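## Task

Move exactly one orange wire connector from the tool case's lid into the steel junction box; releasing it from just above the box is acceptable. The task fails if any further connector, including a second orange one, ends up in the box, whether held or not, or if an orange connector is still held in the air at the end. Nothing counts as done if only the robot is keeping it in place at the end.

## Robot and tools

Robot: one arm (shoulder pan, shoulder lift, elbow, wrist 1-3) carrying a five-finger right hand. Goal 1 belongs to scene 1. The result of finished_scene states scene 2's task (goal 2). Joint ranges (rad): pan -3.142 to 3.142, elbow 0.000 to 3.142, all others -6.283 to 6.283. Load limits: 130 N m for pan, lift and elbow, and 24.3 N m for each wrist joint. The weight of a held object counts toward these.

Frames. Scene frame: origin on the table top below the arm base, +z up, +y to the left when looking along +x. Result poses are reported in this frame: end_effector_position in metres, end_effector_quat_wxyz, and velocities in m/s and rad/s. The hand point sits 0.05 m in front of the palm, where the index pad meets the thumb tip in a pinch. Its own axes: +z runs along the straight fingers, which reach 0.06-0.07 m past the point; +y comes out of the palm; +x runs across the palm toward the little finger. A wrist bracket on the little-finger side stands 0.03 m beyond the point in +y and reaches 0.11 m across the palm. It can collide with things.

Row format: 14 numbers, each in [-1, 1], in this order: dx, dy, dz, rx, ry, rz, little, ring, middle, index, thumb_bend, thumb_turn, force_limit, speed. dx-dz and rx-rz are an offset expressed in the hand point's own axes, not a pose. 1.0 equals 0.6 m or 180 degrees. rx, ry, rz form one rotation vector. Finger values: -1 is straight and +1 is fully curled. thumb_bend: -1 straight, +1 bent. thumb_turn: -1 beside the palm, +1 in front, opposite the fingers. Pinch is roughly index +0.22, thumb_bend +0.75, thumb_turn +0.57. force_limit maps -1 to about 0 N and +1 to 10 N at the fingertip (15 N for the two thumb motors). It only stops motors that are closing. speed maps -1 to nearly zero and +1 to full travel in 0.6 s. Close at -0.9 or lower for a gentle grip. A whole-hand wrap needs the thumb turned fully in front before contact and holds objects 0.035-0.08 m across.

execute_actions(actions): a list of actions. Each action is a table of up to 15 rows, one row per 1/30 s step, and the last row repeats until 15 steps are filled. Every row in an action is an offset from the hand point pose measured when that action began. For the first action of a call, that is the last reported pose. Each step is clipped to 100 mm and 16 degrees from the measured pose, so a far target can take several actions. An empty list just returns the state and images.

move(target, speed, stop_force, blocking): target is one 14-number row, an offset from the pose in the last result that showed one. It runs a straight path lasting 0.5-10 s. speed is in m/s, 0.002-0.5, default 0.25; turning is limited to twice that in rad/s. stop_force (9-40 N, optional) ends the path when the push against the motion rises by that amount. Use it only very slowly and without rotation, and leave it out when backing away from contact. blocking=false returns after 0.5 s and cannot be combined with stop_force. Use wait(0) or stop before sending the next command. The move: line reports done, contact, held, off_target, moving or fault, plus limits (paced = clipped, held = some steps blocked) and the distance to target.

wait(seconds 0-10) lets time pass. stop brakes a running move. zoom_image(camera cam_high or cam_wrist, region [x0,y0,x1,y1], at most 504x504 px) returns a close-up. show_instructions shows the reference pages. finished_scene(scene 1 or 2) ends that scene permanently.

Result lines: Hand target is where the controller is currently steering. A pose unreachable line means the clearance check altered or blocked the command. hand_measured, hand_stopped_by (moving/target/force/stalled/fault) and hand_load_n list the six hand motors in row order. A load falling to about 0 means the grip was lost. Wrist force and torque are in the end effector's axes; offset is about 4 N, noise up to 2.4 N, and each axis saturates near 50 N. Step readings marked HELD were held back. Cameras: cam_high 672x504, cam_wrist 504x504 fisheye. Calibration is given in the instructions.

Avoid: the stiff arm faults with a 10 s stop on a joint overload or any 150 N external force, so never aim much past a firm contact. Avoid motor overheating from holding loads for a long time. Do not knock anything off the table. Do not drop connectors outside the box, slip, slam or push hard. Never put an extra connector in the box. Let go of every connector before ending the scene.

Each tool is called after "Request:" as a command line: name --argument value for each argument, lists and objects as JSON in quotes; but a table of rows of numbers goes row by row, as --pt "numbers of a row", without its own name.

## Session

Request:
execute_actions --actions '[]'

Scene clock: 0.00 s.
end_effector_position=(+0.4848, +0.2947, +0.1112) hand_measured=(-1.000, -1.000, -1.000, -1.000, -1.000, -1.000) hand_load_n=(+0.0, +0.0, +0.0, +0.0, +0.0, +0.0) hand_stopped_by=(target, target, target, target, target, target) hand_force_limit=0.00 hand_speed=-0.80 end_effector_quat_wxyz=(+0.078, -0.285, +0.935, +0.194) end_effector_velocity=(-0.001, +0.001, +0.000) end_effector_angular_velocity=(+0.001, +0.002, -0.000)
Joint positions: [-0.373 -1.351  1.829  0.195  0.512 -1.968]
Joint velocities: [ 0.001 -0.     0.001  0.001 -0.     0.   ]
Joint torques (N m, as the arm reports them, + toward a larger angle): no reading
Motor temperatures (°C, as the motors report them): [29 27 30 36 35 34]
Wrist force (N, on the end effector, along its own x y z axes, offset not removed): no reading
Wrist torque (N m, same axes, about the end effector's origin, offset not removed): no reading
Hand target: +0.485, +0.295, +0.111; +0.078, -0.285, +0.935, +0.194
camera_calibration (this result's frames):
cam_wrist: T_world_to_cam=[[-0.482128, 0.80164, 0.353448, -0.0420683], [0.702849, 0.113065, 0.702296, -0.456943], [0.523026, 0.587017, -0.617944, -0.227505], [0, 0, 0, 1]] pos_world=[0.419871, 0.218938, 0.195192]

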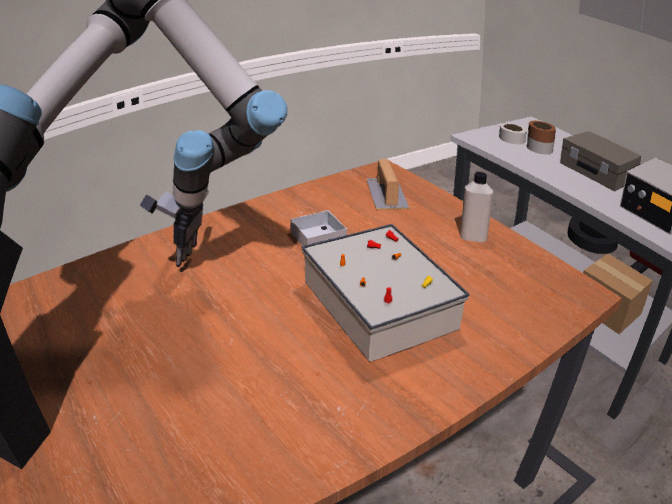

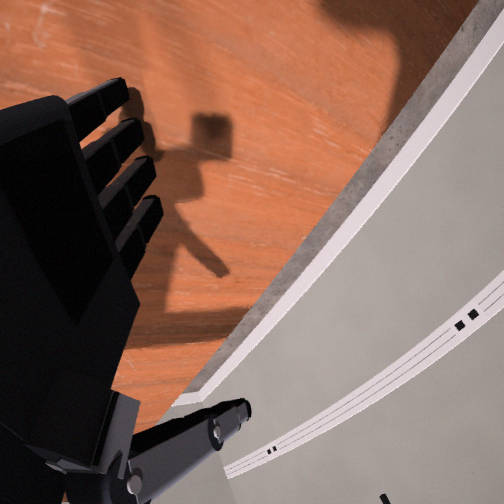

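Request:
zoom_image --camera "cam_high" --region '[270, 190, 500, 360]'

Region (270, 190, 500, 360) of cam_high's 672x504 image, scaled by 2.191, with more detail than that image has; it fills the top 373 rows of this view, and the rest is white.

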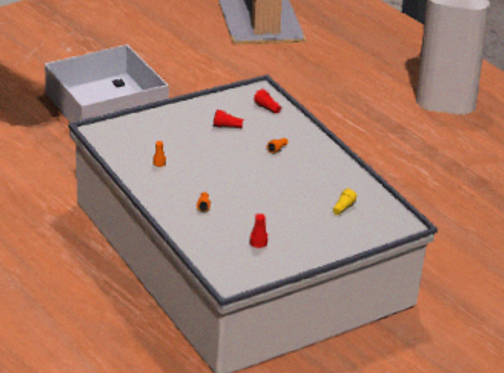

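Request:
move --target '[-0.064,0.08,-0.228,0,0,0,-1,-1,-1,-0.5,0.72,0.62,0.0,0.3]'

Request:
move --target '[0.117,-0.464,-0.195,0.464,0.454,-0.438,-1,-1,-1,-0.5,0.72,0.62,0.0,0.3]' --speed 0.3

Scene clock: 14.77 s.
end_effector_position=(+0.4850, +0.2949, +0.2611) hand_measured=(-1.000, -1.000, -1.000, -0.500, +0.720, +0.620) hand_load_n=(+0.0, +0.0, +0.0, +0.0, +0.0, +0.0) hand_stopped_by=(target, target, target, target, target, target) hand_force_limit=0.00 hand_speed=0.30 end_effector_quat_wxyz=(+0.078, -0.285, +0.935, +0.194) end_effector_velocity=(+0.000, -0.001, +0.000) end_effector_angular_velocity=(-0.001, +0.001, +0.003)
Joint positions: [-0.69  -1.565  1.965  0.875  0.325 -2.62 ]
Joint velocities: [-0.002  0.002 -0.001  0.01   0.001 -0.014]
Joint torques (N m, as the arm reports them, + toward a larger angle): [-15.36 -13.51 -14.37   4.06   2.39  -1.77]
Motor temperatures (°C, as the motors report them): [29 27 30 36 35 34]
Wrist force (N, on the end effector, along its own x y z axes, offset not removed): [0.4 3.1 -2.1]
Wrist torque (N m, same axes, about the end effector's origin, offset not removed): [0.76 0.06 0.04]
Hand target: +0.485, +0.295, +0.261; +0.078, -0.285, +0.935, +0.194
Off the commanded pose: 0.000 m, 0 deg.
move: done
camera_calibration (this result's frames):
cam_wrist: T_world_to_cam=[[-0.48205, 0.801922, 0.352914, -0.0951058], [0.702418, 0.11297, 0.702742, -0.562219], [0.523676, 0.586651, -0.617742, -0.135368], [0, 0, 0, 1]] pos_world=[0.419956, 0.219195, 0.345037]

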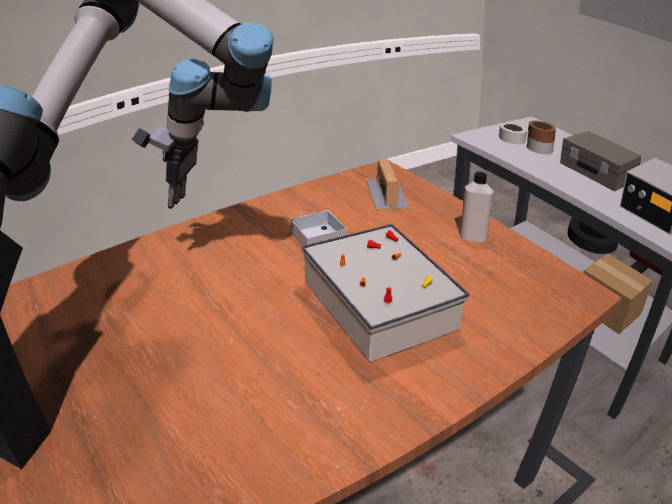

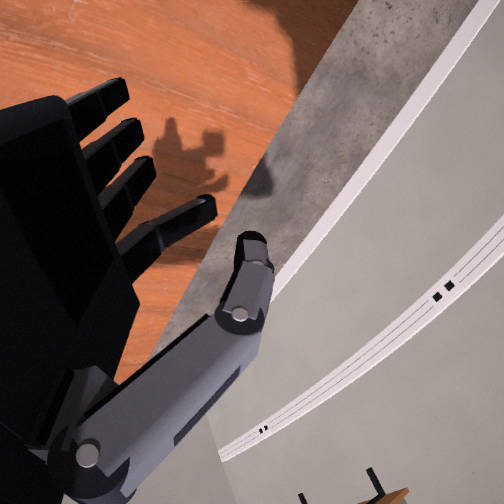

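Scene clock: 19.50 s.
end_effector_position=(+0.5796, -0.0003, +0.2610) hand_measured=(-1.000, -1.000, -1.000, -0.500, +0.720, +0.620) hand_load_n=(+0.0, +0.0, +0.0, +0.0, +0.0, +0.0) hand_stopped_by=(target, target, target, target, target, target) hand_force_limit=0.00 hand_speed=0.30 end_effector_quat_wxyz=(+0.224, +0.651, -0.314, +0.653) end_effector_velocity=(+0.001, -0.001, -0.001) end_effector_angular_velocity=(-0.005, -0.002, +0.009)
Joint positions: [-0.165 -1.613  2.025 -0.538  2.395 -3.744]
Joint velocities: [-0.     0.001  0.008 -0.024 -0.002 -0.014]
Joint torques (N m, as the arm reports them, + toward a larger angle): [ -7.43 -23.74   4.02  -1.18  -0.9   -1.61]
Motor temperatures (°C, as the motors report them): [29 27 30 36 35 34]
Wrist force (N, on the end effector, along its own x y z axes, offset not removed): [-0.1 1.7 -1.6]
Wrist torque (N m, same axes, about the end effector's origin, offset not removed): [0.46 0.20 0.05]
Hand target: +0.580, -0.000, +0.261; +0.224, +0.651, -0.313, +0.654
Off the commanded pose: 0.000 m, 0 deg.
move: done
camera_calibration (this result's frames):
cam_wrist: T_world_to_cam=[[-0.702045, -0.680071, -0.211274, 0.461572], [-0.30422, 0.554652, -0.774475, 0.373904], [0.643881, -0.479443, -0.596282, -0.0873178], [0, 0, 0, 1]] pos_world=[0.494016, 0.0646508, 0.335032]

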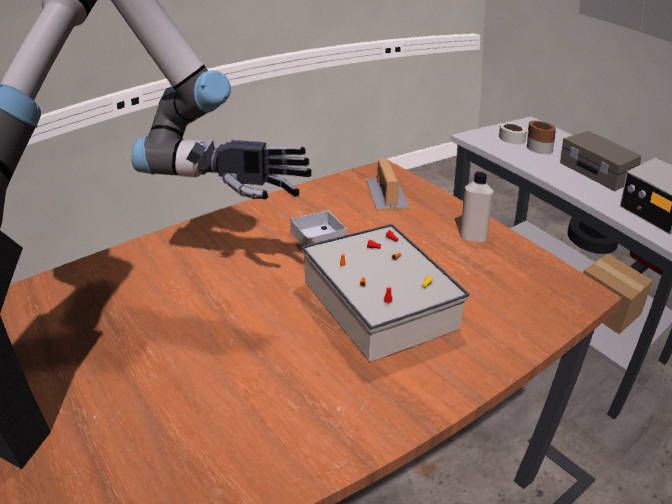

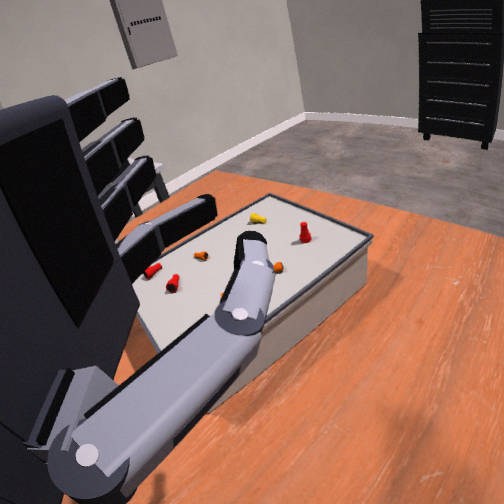

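Request:
move --target '[-0.117,-0.044,0.135,0,0,0,-1,-1,-1,-0.5,0.72,0.62,0.0,0.3]'

Request:
zoom_image --camera "cam_high" --region '[270, 180, 410, 290]'

Scene clock: 26.50 s.
end_effector_position=(+0.6591, -0.0305, +0.1910) hand_measured=(-1.000, -1.000, -1.000, -0.500, +0.720, +0.620) hand_load_n=(+0.0, +0.0, +0.0, +0.0, +0.0, +0.0) hand_stopped_by=(target, target, target, target, target, target) hand_force_limit=0.00 hand_speed=0.30 end_effector_quat_wxyz=(+0.224, +0.651, -0.313, +0.653) end_effector_velocity=(+0.002, +0.000, -0.001) end_effector_angular_velocity=(+0.000, -0.000, -0.000)
Joint positions: [-0.187 -1.364  1.764 -0.523  2.373 -3.74 ]
Joint velocities: [ 0.     0.004 -0.007  0.003  0.     0.   ]
Joint torques (N m, as the arm reports them, + toward a larger angle): [-12.99 -28.96 -12.06   2.9    1.85   1.73]
Motor temperatures (°C, as the motors report them): [29 27 30 36 35 34]
Wrist force (N, on the end effector, along its own x y z axes, offset not removed): [-0.3 2.1 -1.3]
Wrist torque (N m, same axes, about the end effector's origin, offset not removed): [0.53 0.13 0.01]
Hand target: +0.659, -0.031, +0.191; +0.224, +0.651, -0.314, +0.653
Off the commanded pose: 0.000 m, 0 deg.
move: done
camera_calibration (this result's frames):
cam_wrist: T_world_to_cam=[[-0.701897, -0.680215, -0.2113, 0.481973], [-0.304412, 0.554668, -0.774388, 0.360703], [0.643952, -0.479219, -0.596386, -0.194812], [0, 0, 0, 1]] pos_world=[0.573547, 0.0344178, 0.264982]

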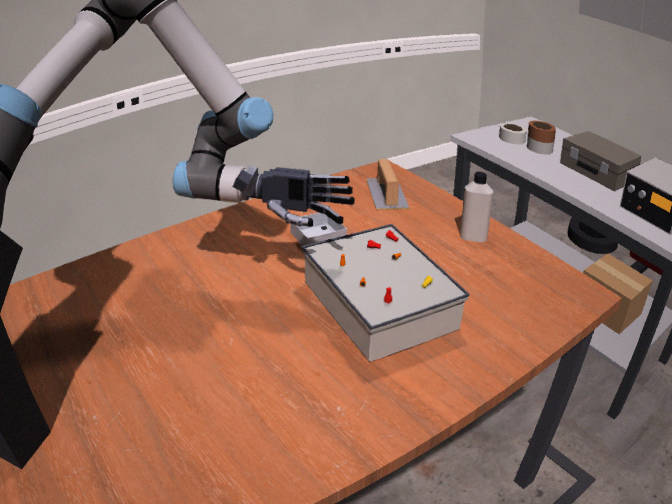

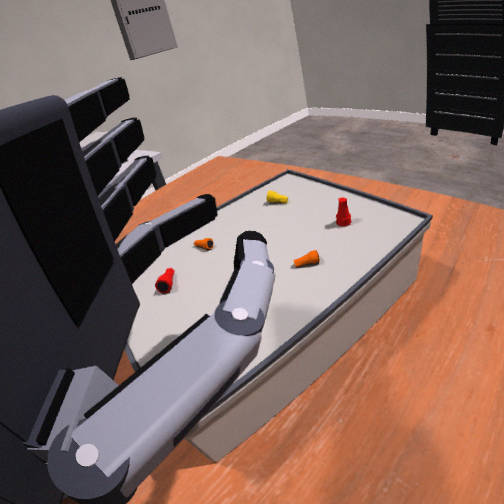

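Region (270, 180, 410, 290) of cam_high's 672x504 image, scaled by 3.600, with more detail than that image has; it fills the top 396 rows of this view, and the rest is white.

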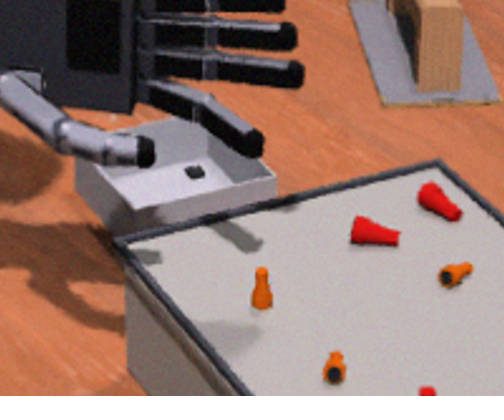

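Request:
move --target '[-0.073,0.075,0.138,0,0,0,-1,-1,-1,-0.3,0.72,0.62,0.0,0.3]' --speed 0.15

Request:
zoom_image --camera "cam_high" --region '[300, 200, 420, 300]'

Scene clock: 34.00 s.
end_effector_position=(+0.6885, -0.1151, +0.1386) hand_measured=(-1.000, -1.000, -1.000, -0.300, +0.720, +0.620) hand_load_n=(+0.0, +0.0, +0.0, +0.0, +0.0, +0.0) hand_stopped_by=(target, target, target, target, target, target) hand_force_limit=0.00 hand_speed=0.30 end_effector_quat_wxyz=(+0.224, +0.651, -0.313, +0.653) end_effector_velocity=(+0.002, -0.001, -0.000) end_effector_angular_velocity=(-0.000, -0.002, +0.001)
Joint positions: [-0.285 -1.175  1.658 -0.595  2.276 -3.724]
Joint velocities: [-0.002  0.003 -0.004 -0.    -0.001  0.   ]
Joint torques (N m, as the arm reports them, + toward a larger angle): [-19.19 -29.25 -10.58  -1.55  -1.01   1.71]
Motor temperatures (°C, as the motors report them): [29 27 30 36 35 34]
Wrist force (N, on the end effector, along its own x y z axes, offset not removed): [-0.1 2.5 -1.3]
Wrist torque (N m, same axes, about the end effector's origin, offset not removed): [0.62 0.12 0.03]
Hand target: +0.689, -0.115, +0.138; +0.224, +0.651, -0.313, +0.653
Off the commanded pose: 0.000 m, 0 deg.
move: done
camera_calibration (this result's frames):
cam_wrist: T_world_to_cam=[[-0.701862, -0.680256, -0.211283, 0.433995], [-0.304441, 0.554634, -0.774401, 0.376025], [0.643976, -0.4792, -0.596374, -0.285509], [0, 0, 0, 1]] pos_world=[0.602943, -0.0501438, 0.212619]

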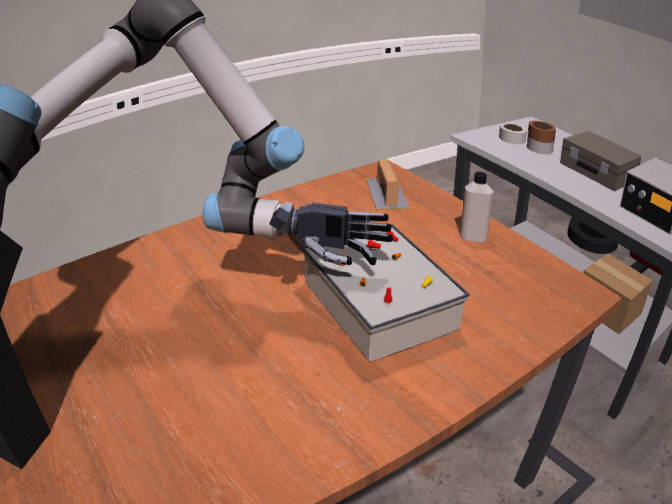

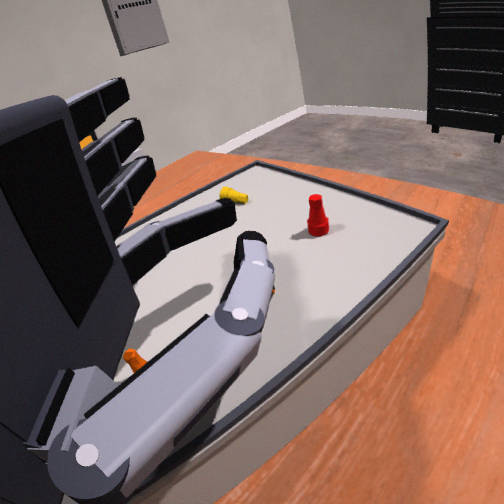

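Region (300, 200, 420, 300) of cam_high's 672x504 image, scaled by 4.200, with more detail than that image has.

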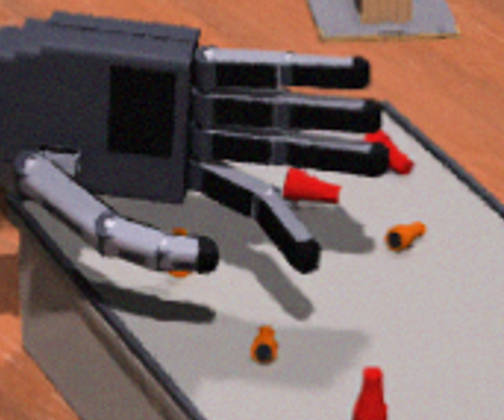

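Request:
move --target '[0.003,-0.122,-0.054,0,0,0,-1,-1,-1,-0.2,0.72,0.62,0.0,0.3]' --speed 0.1

Request:
move --target '[-0.058,0.007,0.002,0,0,0,-1,-1,-1,-0.2,0.72,0.62,0.0,0.3]' --speed 0.06

Request:
zoom_image --camera "cam_high" --region '[300, 200, 420, 300]'

Scene clock: 48.97 s.
end_effector_position=(+0.7167, -0.0414, +0.1504) hand_measured=(-1.000, -1.000, -1.000, -0.200, +0.720, +0.620) hand_load_n=(+0.0, +0.0, +0.0, +0.0, +0.0, +0.0) hand_stopped_by=(target, target, target, target, target, target) hand_force_limit=0.00 hand_speed=0.30 end_effector_quat_wxyz=(+0.224, +0.651, -0.313, +0.653) end_effector_velocity=(+0.001, +0.001, +0.000) end_effector_angular_velocity=(-0.000, +0.000, -0.001)
Joint positions: [-0.189 -1.215  1.545 -0.453  2.371 -3.74 ]
Joint velocities: [ 0.002 -0.    -0.005  0.005  0.002 -0.   ]
Joint torques (N m, as the arm reports them, + toward a larger angle): [ -2.18 -45.43 -14.21   3.03   4.14  -1.74]
Motor temperatures (°C, as the motors report them): [29 27 30 36 35 34]
Wrist force (N, on the end effector, along its own x y z axes, offset not removed): [-1.0 2.3 -0.8]
Wrist torque (N m, same axes, about the end effector's origin, offset not removed): [0.53 0.29 -0.03]
Hand target: +0.717, -0.041, +0.150; +0.224, +0.651, -0.313, +0.653
Off the commanded pose: 0.000 m, 0 deg.
move: done
camera_calibration (this result's frames):
cam_wrist: T_world_to_cam=[[-0.701832, -0.680279, -0.211314, 0.50644], [-0.304445, 0.554639, -0.774396, 0.352875], [0.644008, -0.479162, -0.596371, -0.261316], [0, 0, 0, 1]] pos_world=[0.631155, 0.0235895, 0.224441]

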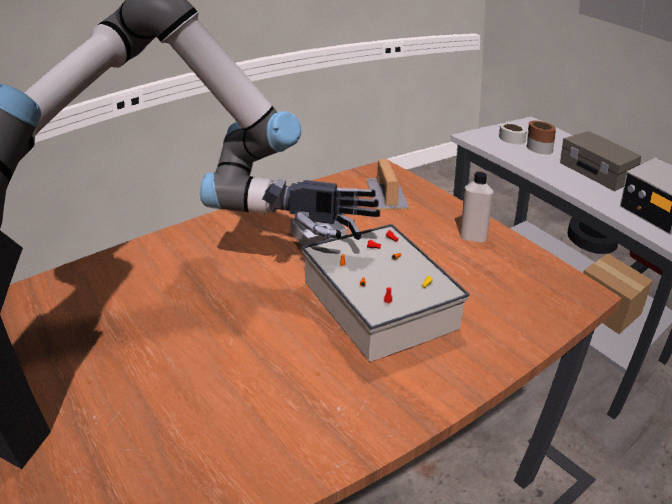

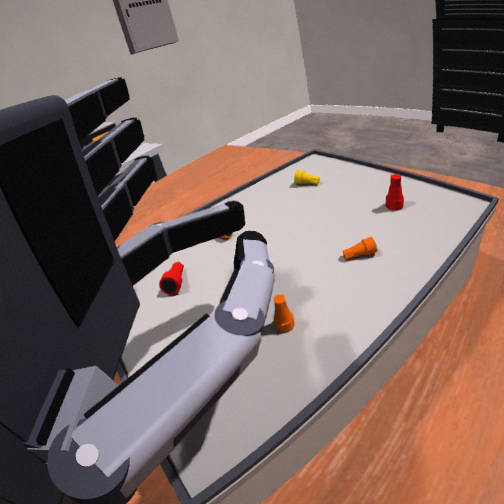

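Scene clock: 49.97 s.
end_effector_position=(+0.7164, -0.0411, +0.1155) hand_measured=(-1.000, -1.000, -1.000, -0.200, +0.720, +0.620) hand_load_n=(+0.0, +0.0, +0.0, +0.0, +0.0, +0.0) hand_stopped_by=(target, target, target, target, target, target) hand_force_limit=0.00 hand_speed=0.30 end_effector_quat_wxyz=(+0.224, +0.651, -0.313, +0.653) end_effector_velocity=(+0.001, -0.000, -0.001) end_effector_angular_velocity=(-0.001, -0.002, -0.000)
Joint positions: [-0.158 -1.141  1.493 -0.479  2.402 -3.745]
Joint velocities: [ 0.001  0.004 -0.004 -0.002  0.002 -0.001]
Joint torques (N m, as the arm reports them, + toward a larger angle): [ -2.23 -33.27 -13.13  -1.45   4.25  -1.66]
Motor temperatures (°C, as the motors report them): [29 27 30 36 35 34]
Wrist force (N, on the end effector, along its own x y z axes, offset not removed): [-0.7 2.4 -2.0]
Wrist torque (N m, same axes, about the end effector's origin, offset not removed): [0.68 0.28 0.00]
Hand target: +0.716, -0.041, +0.115; +0.224, +0.651, -0.313, +0.653
Off the commanded pose: 0.000 m, 0 deg.
move: done
camera_calibration (this result's frames):
cam_wrist: T_world_to_cam=[[-0.70182, -0.680281, -0.211343, 0.498997], [-0.304444, 0.554661, -0.774381, 0.325644], [0.64402, -0.479134, -0.59638, -0.281803], [0, 0, 0, 1]] pos_world=[0.630834, 0.0238148, 0.18957]

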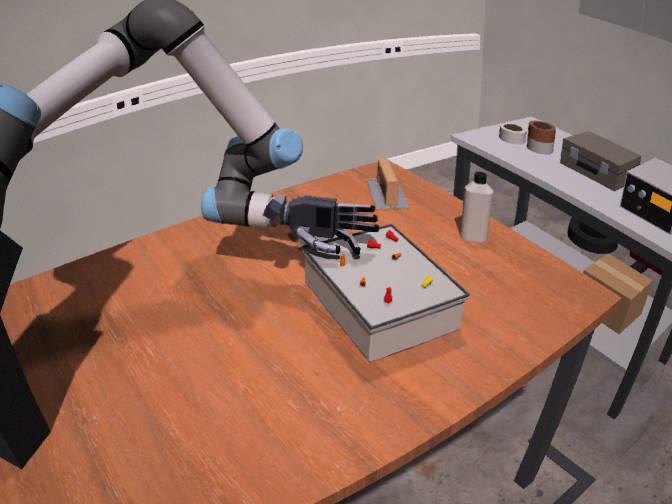

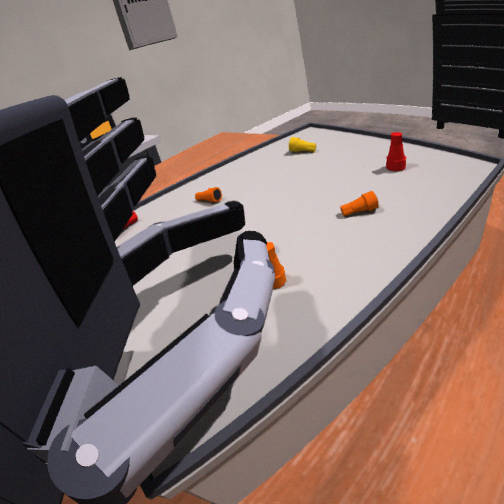

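Region (300, 200, 420, 300) of cam_high's 672x504 image, scaled by 4.200, with more detail than that image has.

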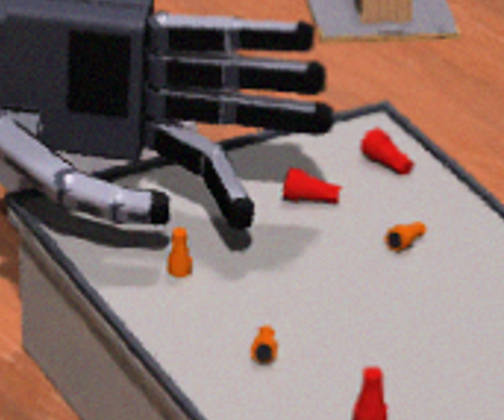

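Request:
execute_actions --actions '[[[0.02,0,0,0,0,0,-1,-1,-1,-0.2,0.72,0.62,0.0,0.3]],[[0,0.017,-0.02,0,0,0,-1,-1,-1,-0.2,0.72,0.62,0.0,0.3]],[[-0.025,0.003,0,0,0,0,-1,-1,-1,-0.2,0.72,0.62,0.0,0.3]],[[0,0,0,0,0,0,-1,-1,-1,-0.2,0.72,0.62,0.0,0.3]]]'

Request:
zoom_image --camera "cam_high" --region '[300, 200, 420, 300]'

Scene clock: 58.97 s.
end_effector_position=(+0.6998, -0.0408, +0.1117) hand_measured=(-1.000, -1.000, -1.000, -0.200, +0.720, +0.620) hand_load_n=(+0.0, +0.0, +0.0, +0.0, +0.0, +0.0) hand_stopped_by=(target, target, target, target, target, target) hand_force_limit=0.00 hand_speed=0.30 end_effector_quat_wxyz=(+0.224, +0.651, -0.314, +0.653) end_effector_velocity=(-0.001, +0.000, +0.000) end_effector_angular_velocity=(-0.000, +0.001, -0.000)
Joint positions: [-0.147 -1.148  1.538 -0.519  2.413 -3.747]
Joint velocities: [ 0.001 -0.001  0.002  0.     0.001 -0.   ]
Joint torques (N m, as the arm reports them, + toward a larger angle): [ -8.11 -45.26   4.1    0.27   2.95  -1.2 ]
Motor temperatures (°C, as the motors report them): [29 27 30 36 35 34]
Wrist force (N, on the end effector, along its own x y z axes, offset not removed): [1.5 3.0 -2.5]
Wrist torque (N m, same axes, about the end effector's origin, offset not removed): [0.74 -0.06 0.14]
Hand target: +0.700, -0.041, +0.112; +0.224, +0.651, -0.314, +0.653
Off the commanded pose: 0.000 m, 0 deg.
Step readings (end_effector_position; steps 1 to 15: 1st action; 16 to 30: 2nd action; 31 to 45: 3rd action; 46 to 60: 4th action):
0: (+0.7164, -0.0411, +0.1154)
1: (+0.7164, -0.0411, +0.1154)
2: (+0.7163, -0.0414, +0.1168)
4: (+0.7161, -0.0419, +0.1214)
8: (+0.7158, -0.0423, +0.1258)
15: (+0.7158, -0.0425, +0.1273)
16: (+0.7158, -0.0425, +0.1273)
17: (+0.7145, -0.0421, +0.1274)
19: (+0.7082, -0.0418, +0.1270)
23: (+0.7022, -0.0414, +0.1267)
30: (+0.7003, -0.0413, +0.1266)
31: (+0.7003, -0.0412, +0.1266)
32: (+0.7003, -0.0409, +0.1250)
34: (+0.6999, -0.0408, +0.1191)
38: (+0.6998, -0.0407, +0.1135)
45: (+0.6998, -0.0408, +0.1117)
46: (+0.6998, -0.0408, +0.1117)
47: (+0.6998, -0.0408, +0.1117)
49: (+0.6998, -0.0408, +0.1117)
53: (+0.6998, -0.0408, +0.1117)
60: end_effector_position above
camera_calibration (this result's frames):
cam_wrist: T_world_to_cam=[[-0.701898, -0.680203, -0.211334, 0.486809], [-0.304416, 0.554711, -0.774356, 0.317381], [0.643948, -0.479186, -0.596415, -0.273186], [0, 0, 0, 1]] pos_world=[0.614224, 0.0241676, 0.185713]

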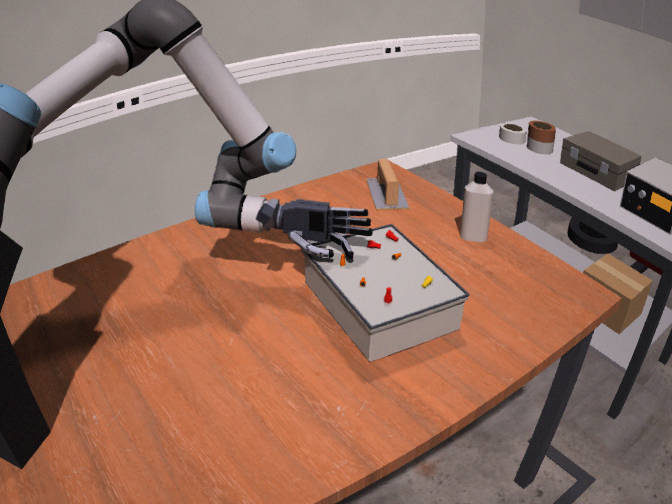

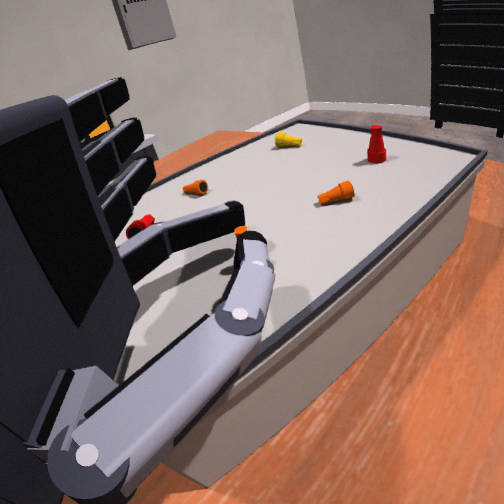

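Region (300, 200, 420, 300) of cam_high's 672x504 image, scaled by 4.200, with more detail than that image has.

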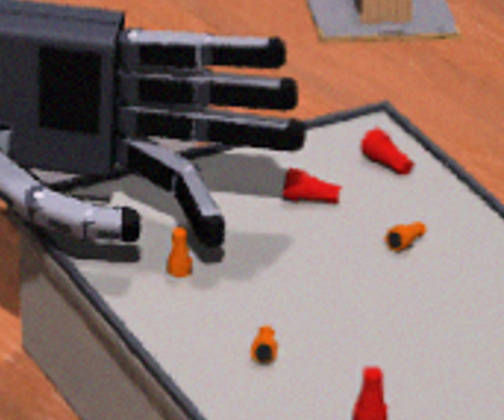

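Request:
move --target '[-0.027,0.003,0.0,0,0,0,-1,-1,-1,-0.2,0.72,0.62,0.0,0.3]' --speed 0.02 --stop_force 9

Request:
zoom_image --camera "cam_high" --region '[300, 200, 420, 300]'

Scene clock: 63.27 s.
end_effector_position=(+0.6994, -0.0402, +0.0957) hand_measured=(-1.000, -1.000, -1.000, -0.200, +0.720, +0.620) hand_load_n=(+0.0, +0.0, +0.0, +0.0, -0.5, -4.0) hand_stopped_by=(target, target, target, target, target, target) hand_force_limit=0.00 hand_speed=0.30 end_effector_quat_wxyz=(+0.224, +0.651, -0.314, +0.654) end_effector_velocity=(-0.000, -0.000, -0.002) end_effector_angular_velocity=(-0.000, +0.001, -0.001)
Joint positions: [-0.133 -1.113  1.512 -0.529  2.427 -3.75 ]
Joint velocities: [ 0.002  0.004 -0.003 -0.001  0.002 -0.   ]
Joint torques (N m, as the arm reports them, + toward a larger angle): [  2.48 -26.97  -9.92  -1.33   1.8   -1.11]
Motor temperatures (°C, as the motors report them): [29 27 30 36 35 34]
Wrist force (N, on the end effector, along its own x y z axes, offset not removed): [11.6 0.0 -4.1]
Wrist torque (N m, same axes, about the end effector's origin, offset not removed): [0.55 0.16 0.01]
Hand target: +0.699, -0.040, +0.095; +0.224, +0.651, -0.314, +0.653
Off the commanded pose: 0.000 m, 0 deg.
move: done
camera_calibration (this result's frames):
cam_wrist: T_world_to_cam=[[-0.701926, -0.680156, -0.211394, 0.48357], [-0.304208, 0.554654, -0.774478, 0.304416], [0.644017, -0.479319, -0.596235, -0.282252], [0, 0, 0, 1]] pos_world=[0.613811, 0.0247692, 0.169699]

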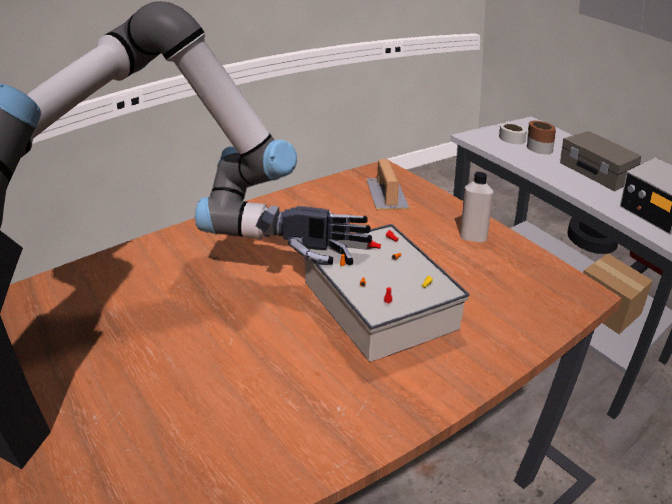

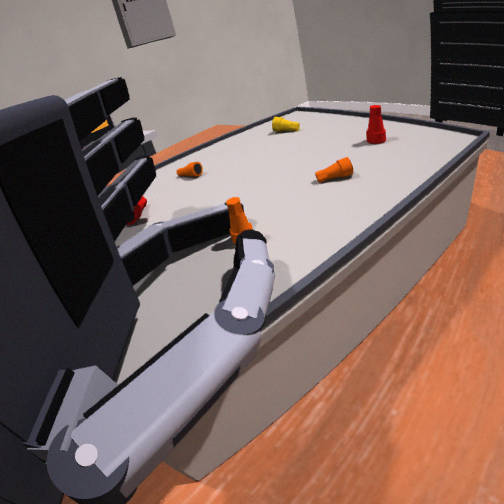

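Region (300, 200, 420, 300) of cam_high's 672x504 image, scaled by 4.200, with more detail than that image has.

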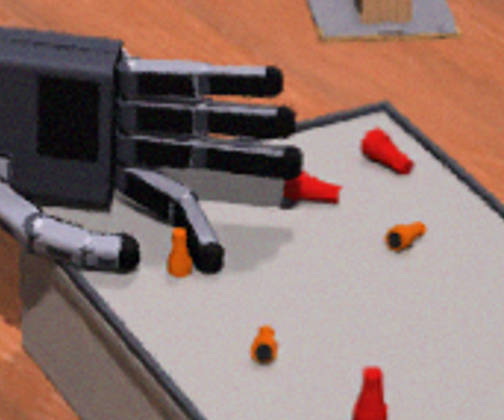

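Request:
execute_actions --actions '[[[0.007,0,0,0,0,0,-1,-1,-1,-0.55,0.72,0.62,0,0.5]],[[0.007,0.015,0.006,0,0,0,-1,-1,-1,-0.55,0.72,0.62,0,0.5]],[[0,0,0,0,0,0,-1,-1,-1,-0.15,0.72,0.62,0,-0.5]],[[0,0,0,0,0,0,-1,-1,-1,-0.15,0.72,0.62,0,-0.5]]]'

Scene clock: 80.40 s.
end_effector_position=(+0.6952, -0.0499, +0.1027) hand_measured=(-1.000, -1.000, -1.000, -0.150, +0.720, +0.620) hand_load_n=(+0.0, +0.0, +0.0, +0.0, +0.0, +0.0) hand_stopped_by=(target, target, target, target, target, target) hand_force_limit=0.00 hand_speed=-0.50 end_effector_quat_wxyz=(+0.224, +0.651, -0.314, +0.653) end_effector_velocity=(-0.000, +0.000, +0.000) end_effector_angular_velocity=(+0.000, +0.000, +0.000)
Joint positions: [-0.152 -1.128  1.544 -0.544  2.408 -3.746]
Joint velocities: [ 0.001 -0.001  0.001  0.     0.001  0.   ]
Joint torques (N m, as the arm reports them, + toward a larger angle): [ -9.43 -42.74  -8.04   2.23   0.53   1.56]
Motor temperatures (°C, as the motors report them): [29 27 30 36 35 34]
Wrist force (N, on the end effector, along its own x y z axes, offset not removed): [0.1 3.1 -2.5]
Wrist torque (N m, same axes, about the end effector's origin, offset not removed): [0.71 0.14 0.04]
Hand target: +0.695, -0.050, +0.103; +0.224, +0.651, -0.314, +0.653
Off the commanded pose: 0.000 m, 0 deg.
Step readings (end_effector_position; steps 1 to 15: 1st action; 16 to 30: 2nd action; 31 to 45: 3rd action; 46 to 60: 4th action):
0: (+0.6994, -0.0402, +0.0954)
1: (+0.6994, -0.0402, +0.0954)
2: (+0.6994, -0.0402, +0.0959)
4: (+0.6993, -0.0403, +0.0974)
8: (+0.6991, -0.0406, +0.0991)
15: (+0.6992, -0.0407, +0.0998)
16: (+0.6991, -0.0407, +0.0998)
17: (+0.6988, -0.0418, +0.1002)
19: (+0.6971, -0.0455, +0.1013)
23: (+0.6957, -0.0488, +0.1024)
30: (+0.6952, -0.0499, +0.1027)
31: (+0.6952, -0.0499, +0.1027)
32: (+0.6952, -0.0499, +0.1027)
34: (+0.6952, -0.0499, +0.1027)
38: (+0.6952, -0.0499, +0.1027)
45: (+0.6952, -0.0499, +0.1027)
46: (+0.6952, -0.0499, +0.1027)
47: (+0.6952, -0.0499, +0.1027)
49: (+0.6952, -0.0499, +0.1027)
53: (+0.6952, -0.0499, +0.1027)
60: end_effector_position above
camera_calibration (this result's frames):
cam_wrist: T_world_to_cam=[[-0.701946, -0.680147, -0.211355, 0.475513], [-0.304256, 0.554667, -0.77445, 0.313994], [0.643972, -0.479316, -0.596285, -0.280017], [0, 0, 0, 1]] pos_world=[0.609642, 0.0150407, 0.176705]

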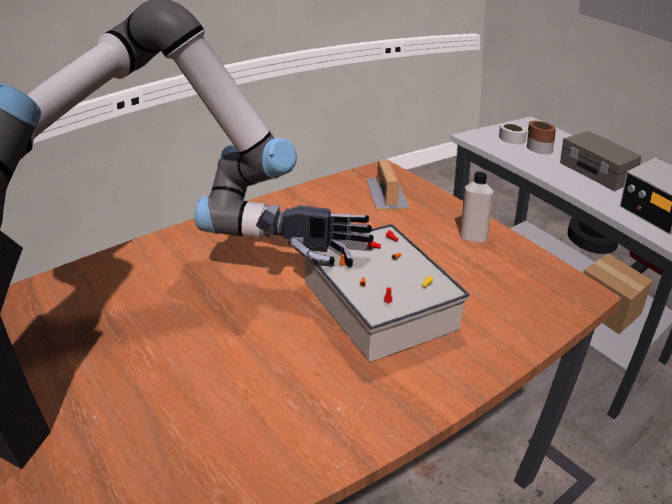

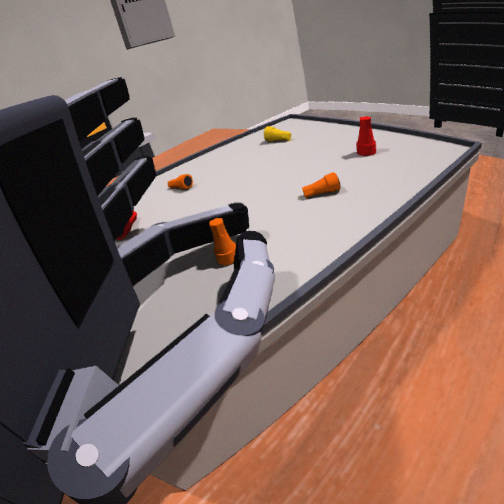

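Request:
execute_actions --actions '[[[0,-0.009,0.008,0,0,0,-1,-1,-1,-0.15,0.72,0.62,0,-0.5]],[[0,0,0,0,0,0,-1,-1,-1,-0.15,0.72,0.62,0,-0.5]]]'

Request:
zoom_image --camera "cam_high" --region '[280,200,420,305]'

Scene clock: 84.27 s.
end_effector_position=(+0.7024, -0.0495, +0.1031) hand_measured=(-1.000, -1.000, -1.000, -0.150, +0.720, +0.620) hand_load_n=(+0.0, +0.0, +0.0, +0.0, +0.0, +0.0) hand_stopped_by=(target, target, target, target, target, target) hand_force_limit=0.00 hand_speed=-0.50 end_effector_quat_wxyz=(+0.224, +0.651, -0.314, +0.654) end_effector_velocity=(-0.000, -0.000, -0.000) end_effector_angular_velocity=(-0.000, +0.000, -0.000)
Joint positions: [-0.154 -1.123  1.522 -0.527  2.406 -3.746]
Joint velocities: [ 0.     0.     0.001 -0.     0.    -0.   ]
Joint torques (N m, as the arm reports them, + toward a larger angle): [-15.07 -35.32   4.03  -1.31  -0.87   1.41]
Motor temperatures (°C, as the motors report them): [29 27 30 36 35 34]
Wrist force (N, on the end effector, along its own x y z axes, offset not removed): [-0.2 3.9 -1.9]
Wrist torque (N m, same axes, about the end effector's origin, offset not removed): [0.84 0.21 0.00]
Hand target: +0.702, -0.049, +0.103; +0.224, +0.651, -0.314, +0.654
Off the commanded pose: 0.000 m, 0 deg.
Step readings (end_effector_position; steps 1 to 15: 1st action; 16 to 30: 2nd action):
0: (+0.6952, -0.0499, +0.1027)
1: (+0.6952, -0.0499, +0.1027)
2: (+0.6960, -0.0499, +0.1028)
4: (+0.6989, -0.0496, +0.1030)
8: (+0.7015, -0.0495, +0.1031)
15: (+0.7023, -0.0495, +0.1031)
16: (+0.7024, -0.0495, +0.1031)
17: (+0.7024, -0.0495, +0.1031)
19: (+0.7024, -0.0495, +0.1031)
23: (+0.7024, -0.0495, +0.1031)
30: end_effector_position above
camera_calibration (this result's frames):
cam_wrist: T_world_to_cam=[[-0.701924, -0.680167, -0.211365, 0.480896], [-0.304263, 0.55466, -0.774452, 0.316265], [0.643992, -0.479296, -0.596279, -0.284179], [0, 0, 0, 1]] pos_world=[0.616789, 0.0154643, 0.177127]

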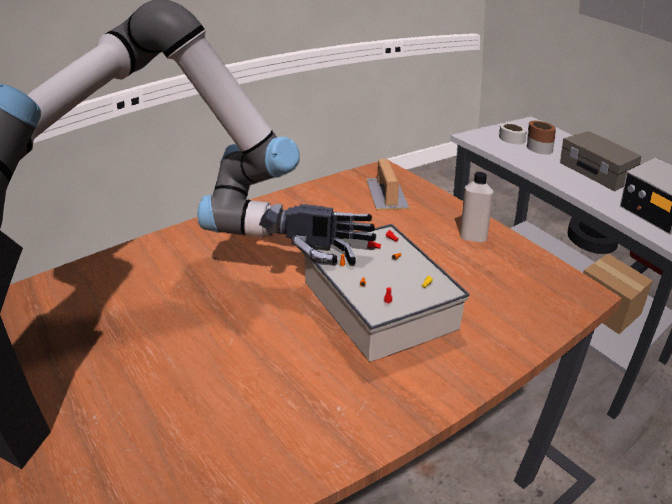

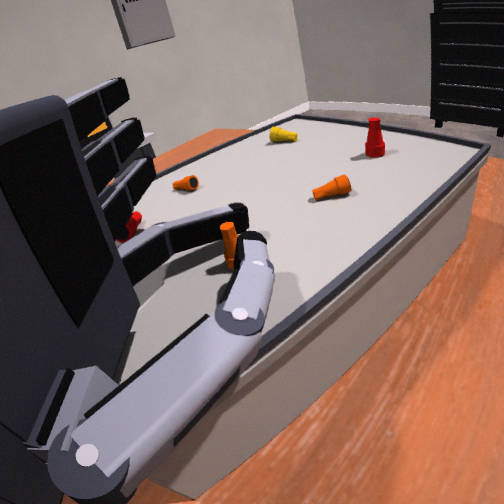

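Region (280, 200, 420, 305) of cam_high's 672x504 image, scaled by 3.600, with more detail than that image has; it fills the top 378 rows of this view, and the rest is white.

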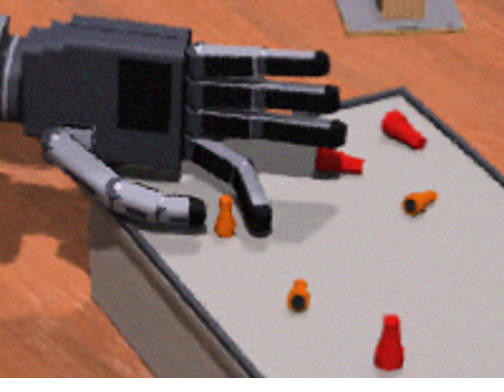

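Request:
execute_actions --actions '[[[-0.004,-0.007,0,0,0,0,-1,-1,-1,-0.15,0.72,0.62,0,-0.5]],[[0,0,0,0,0,0,-1,-1,-1,0.4,0.72,0.62,0,-0.7]],[[0,0,0,0,0,0,-1,-1,-1,0.4,0.72,0.62,0,-0.7]],[[0,0,0,0,0,0,-1,-1,-1,0.4,0.72,0.62,0,-0.7]],[[0,0,0,0,0,0,-1,-1,-1,0.4,0.72,0.62,0,-0.7]]]'

Request:
zoom_image --camera "cam_high" --region '[280,200,420,305]'

Scene clock: 93.17 s.
end_effector_position=(+0.7054, -0.0463, +0.1013) hand_measured=(-1.000, -1.000, -1.000, +0.112, +0.720, +0.620) hand_load_n=(+0.0, +0.0, +0.0, +7.5, +1.5, -1.5) hand_stopped_by=(target, target, target, force, target, target) hand_force_limit=0.00 hand_speed=-0.70 end_effector_quat_wxyz=(+0.224, +0.651, -0.314, +0.654) end_effector_velocity=(-0.001, -0.001, -0.000) end_effector_angular_velocity=(-0.001, +0.002, -0.001)
Joint positions: [-0.149 -1.118  1.507 -0.518  2.411 -3.747]
Joint velocities: [-0.001  0.001  0.001  0.001 -0.     0.   ]
Joint torques (N m, as the arm reports them, + toward a larger angle): [ -4.55 -35.43  -0.42   0.3    3.68  -1.44]
Motor temperatures (°C, as the motors report them): [29 27 30 36 35 34]
Wrist force (N, on the end effector, along its own x y z axes, offset not removed): [2.3 3.1 -1.9]
Wrist torque (N m, same axes, about the end effector's origin, offset not removed): [0.73 -0.10 0.11]
Hand target: +0.705, -0.046, +0.101; +0.224, +0.651, -0.314, +0.654
Off the commanded pose: 0.000 m, 0 deg.
Step readings (end_effector_position; steps 1 to 15: 1st action; 16 to 30: 2nd action; 31 to 45: 3rd action; 46 to 60: 4th action; 61 to 75: 5th action):
0: (+0.7023, -0.0495, +0.1031)
1: (+0.7024, -0.0495, +0.1031)
2: (+0.7028, -0.0490, +0.1028)
4: (+0.7040, -0.0477, +0.1022)
8: (+0.7051, -0.0466, +0.1015)
15: (+0.7054, -0.0463, +0.1013)
16: (+0.7054, -0.0463, +0.1013)
17: (+0.7054, -0.0463, +0.1013)
19: (+0.7054, -0.0463, +0.1013)
23: (+0.7054, -0.0463, +0.1013)
30: (+0.7054, -0.0463, +0.1013)
31: (+0.7054, -0.0463, +0.1013)
32: (+0.7054, -0.0463, +0.1013)
34: (+0.7054, -0.0463, +0.1013)
38: (+0.7054, -0.0463, +0.1013)
45: (+0.7054, -0.0463, +0.1013)
46: (+0.7054, -0.0463, +0.1013)
47: (+0.7054, -0.0463, +0.1013)
49: (+0.7054, -0.0463, +0.1013)
53: (+0.7054, -0.0463, +0.1013)
60: (+0.7054, -0.0463, +0.1013)
61: (+0.7054, -0.0463, +0.1013)
62: (+0.7054, -0.0463, +0.1013)
64: (+0.7054, -0.0463, +0.1013)
68: (+0.7054, -0.0463, +0.1013)
75: end_effector_position above
camera_calibration (this result's frames):
cam_wrist: T_world_to_cam=[[-0.701908, -0.68018, -0.211378, 0.48482], [-0.304261, 0.554656, -0.774456, 0.313974], [0.644012, -0.479283, -0.59627, -0.285734], [0, 0, 0, 1]] pos_world=[0.619845, 0.0186701, 0.175265]

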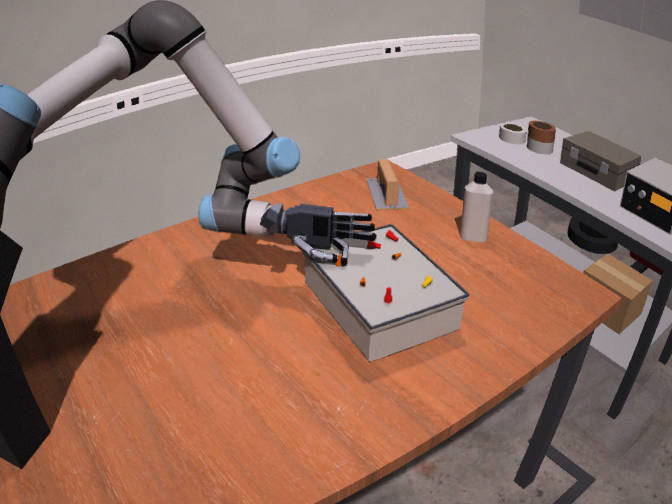

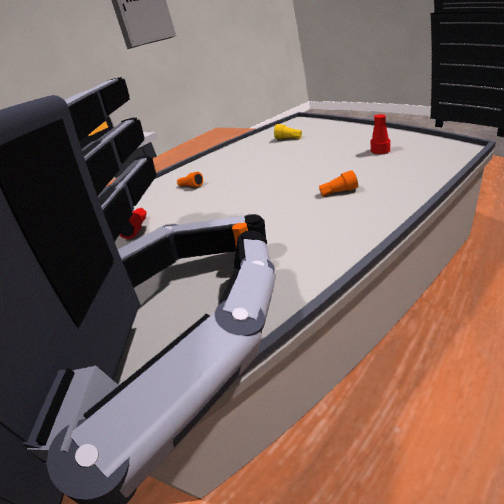

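Region (280, 200, 420, 305) of cam_high's 672x504 image, scaled by 3.600, with more detail than that image has; it fills the top 378 rows of this view, and the rest is white.

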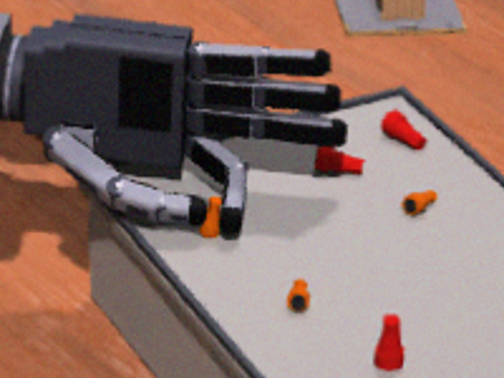

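Request:
move --target '[0.2,0.1,0,0,0,0,-1,-1,-1,0.4,0.72,0.62,0,-0.7]' --speed 0.2

Scene clock: 96.93 s.
end_effector_position=(+0.6572, -0.1022, +0.2130) hand_measured=(-1.000, -1.000, -1.000, +0.112, +0.720, +0.620) hand_load_n=(+0.0, +0.0, +0.0, +7.0, +1.5, -1.5) hand_stopped_by=(target, target, target, force, target, target) hand_force_limit=0.00 hand_speed=-0.70 end_effector_quat_wxyz=(+0.224, +0.651, -0.313, +0.654) end_effector_velocity=(-0.001, -0.001, +0.001) end_effector_angular_velocity=(+0.001, +0.001, +0.002)
Joint positions: [-0.344 -1.374  1.843 -0.576  2.218 -3.716]
Joint velocities: [-0.004 -0.004  0.006 -0.001 -0.006  0.   ]
Joint torques (N m, as the arm reports them, + toward a larger angle): [-15.06 -36.69   3.19  -1.7   -0.75   1.75]
Motor temperatures (°C, as the motors report them): [29 27 30 36 35 34]
Wrist force (N, on the end effector, along its own x y z axes, offset not removed): [-0.7 3.2 -2.5]
Wrist torque (N m, same axes, about the end effector's origin, offset not removed): [0.71 0.30 -0.04]
Hand target: +0.657, -0.102, +0.213; +0.224, +0.651, -0.313, +0.654
Off the commanded pose: 0.000 m, 0 deg.
move: done
camera_calibration (this result's frames):
cam_wrist: T_world_to_cam=[[-0.701986, -0.680138, -0.211254, 0.436608], [-0.304229, 0.554573, -0.774528, 0.416827], [0.643942, -0.479438, -0.59622, -0.214772], [0, 0, 0, 1]] pos_world=[0.571604, -0.0371768, 0.287028]

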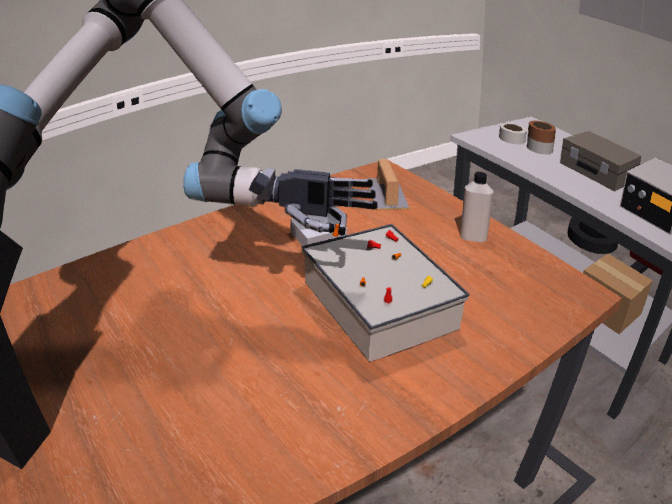

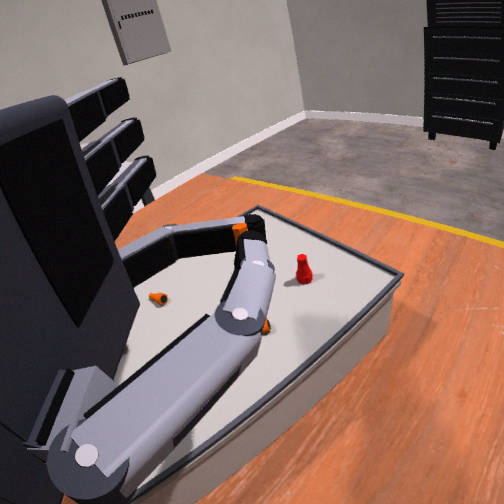

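Request:
move --target '[-0.09,-0.495,-0.44,0,0,0,-1,-1,-1,0.4,0.72,0.62,0,-0.7]' --speed 0.25

Scene clock: 110.17 s.
end_effector_position=(+0.6811, +0.2979, +0.2062) hand_measured=(-1.000, -1.000, -1.000, +0.112, +0.720, +0.620) hand_load_n=(+0.0, +0.0, +0.0, +7.0, +1.5, -1.5) hand_stopped_by=(target, target, target, force, target, target) hand_force_limit=0.00 hand_speed=-0.70 end_effector_quat_wxyz=(+0.224, +0.651, -0.314, +0.653) end_effector_velocity=(-0.001, +0.002, -0.000) end_effector_angular_velocity=(-0.002, +0.001, +0.000)
Joint positions: [ 0.357 -1.275  1.182 -0.28   2.905 -4.014]
Joint velocities: [ 0.004  0.002 -0.002 -0.008  0.004 -0.01 ]
Joint torques (N m, as the arm reports them, + toward a larger angle): [ 16.83 -42.93 -19.46  -1.28   4.07  -1.51]
Motor temperatures (°C, as the motors report them): [29 28 30 36 35 34]
Wrist force (N, on the end effector, along its own x y z axes, offset not removed): [-0.1 3.3 -2.7]
Wrist torque (N m, same axes, about the end effector's origin, offset not removed): [0.84 0.22 -0.01]
Hand target: +0.681, +0.298, +0.206; +0.224, +0.651, -0.314, +0.654
Off the commanded pose: 0.000 m, 0 deg.
move: done
camera_calibration (this result's frames):
cam_wrist: T_world_to_cam=[[-0.70206, -0.679977, -0.211528, 0.724102], [-0.30412, 0.554882, -0.774349, 0.196781], [0.643912, -0.479309, -0.596355, -0.0423872], [0, 0, 0, 1]] pos_world=[0.595502, 0.362866, 0.280267]

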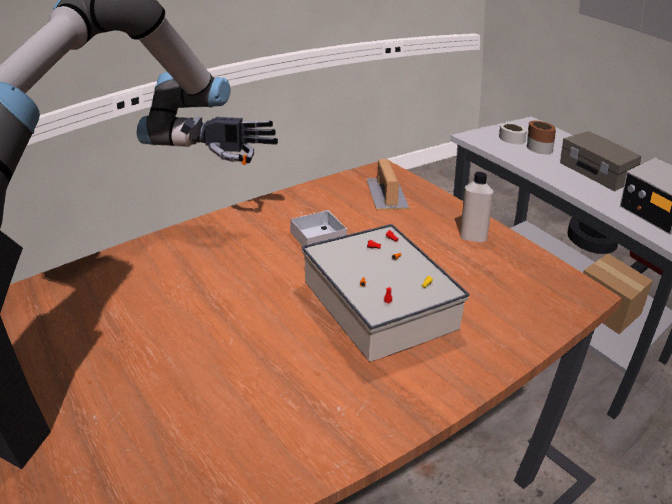

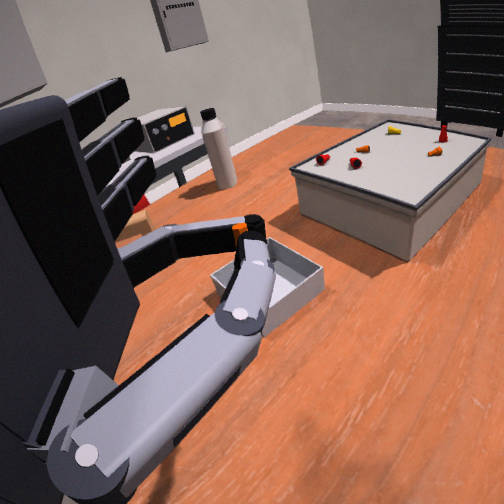

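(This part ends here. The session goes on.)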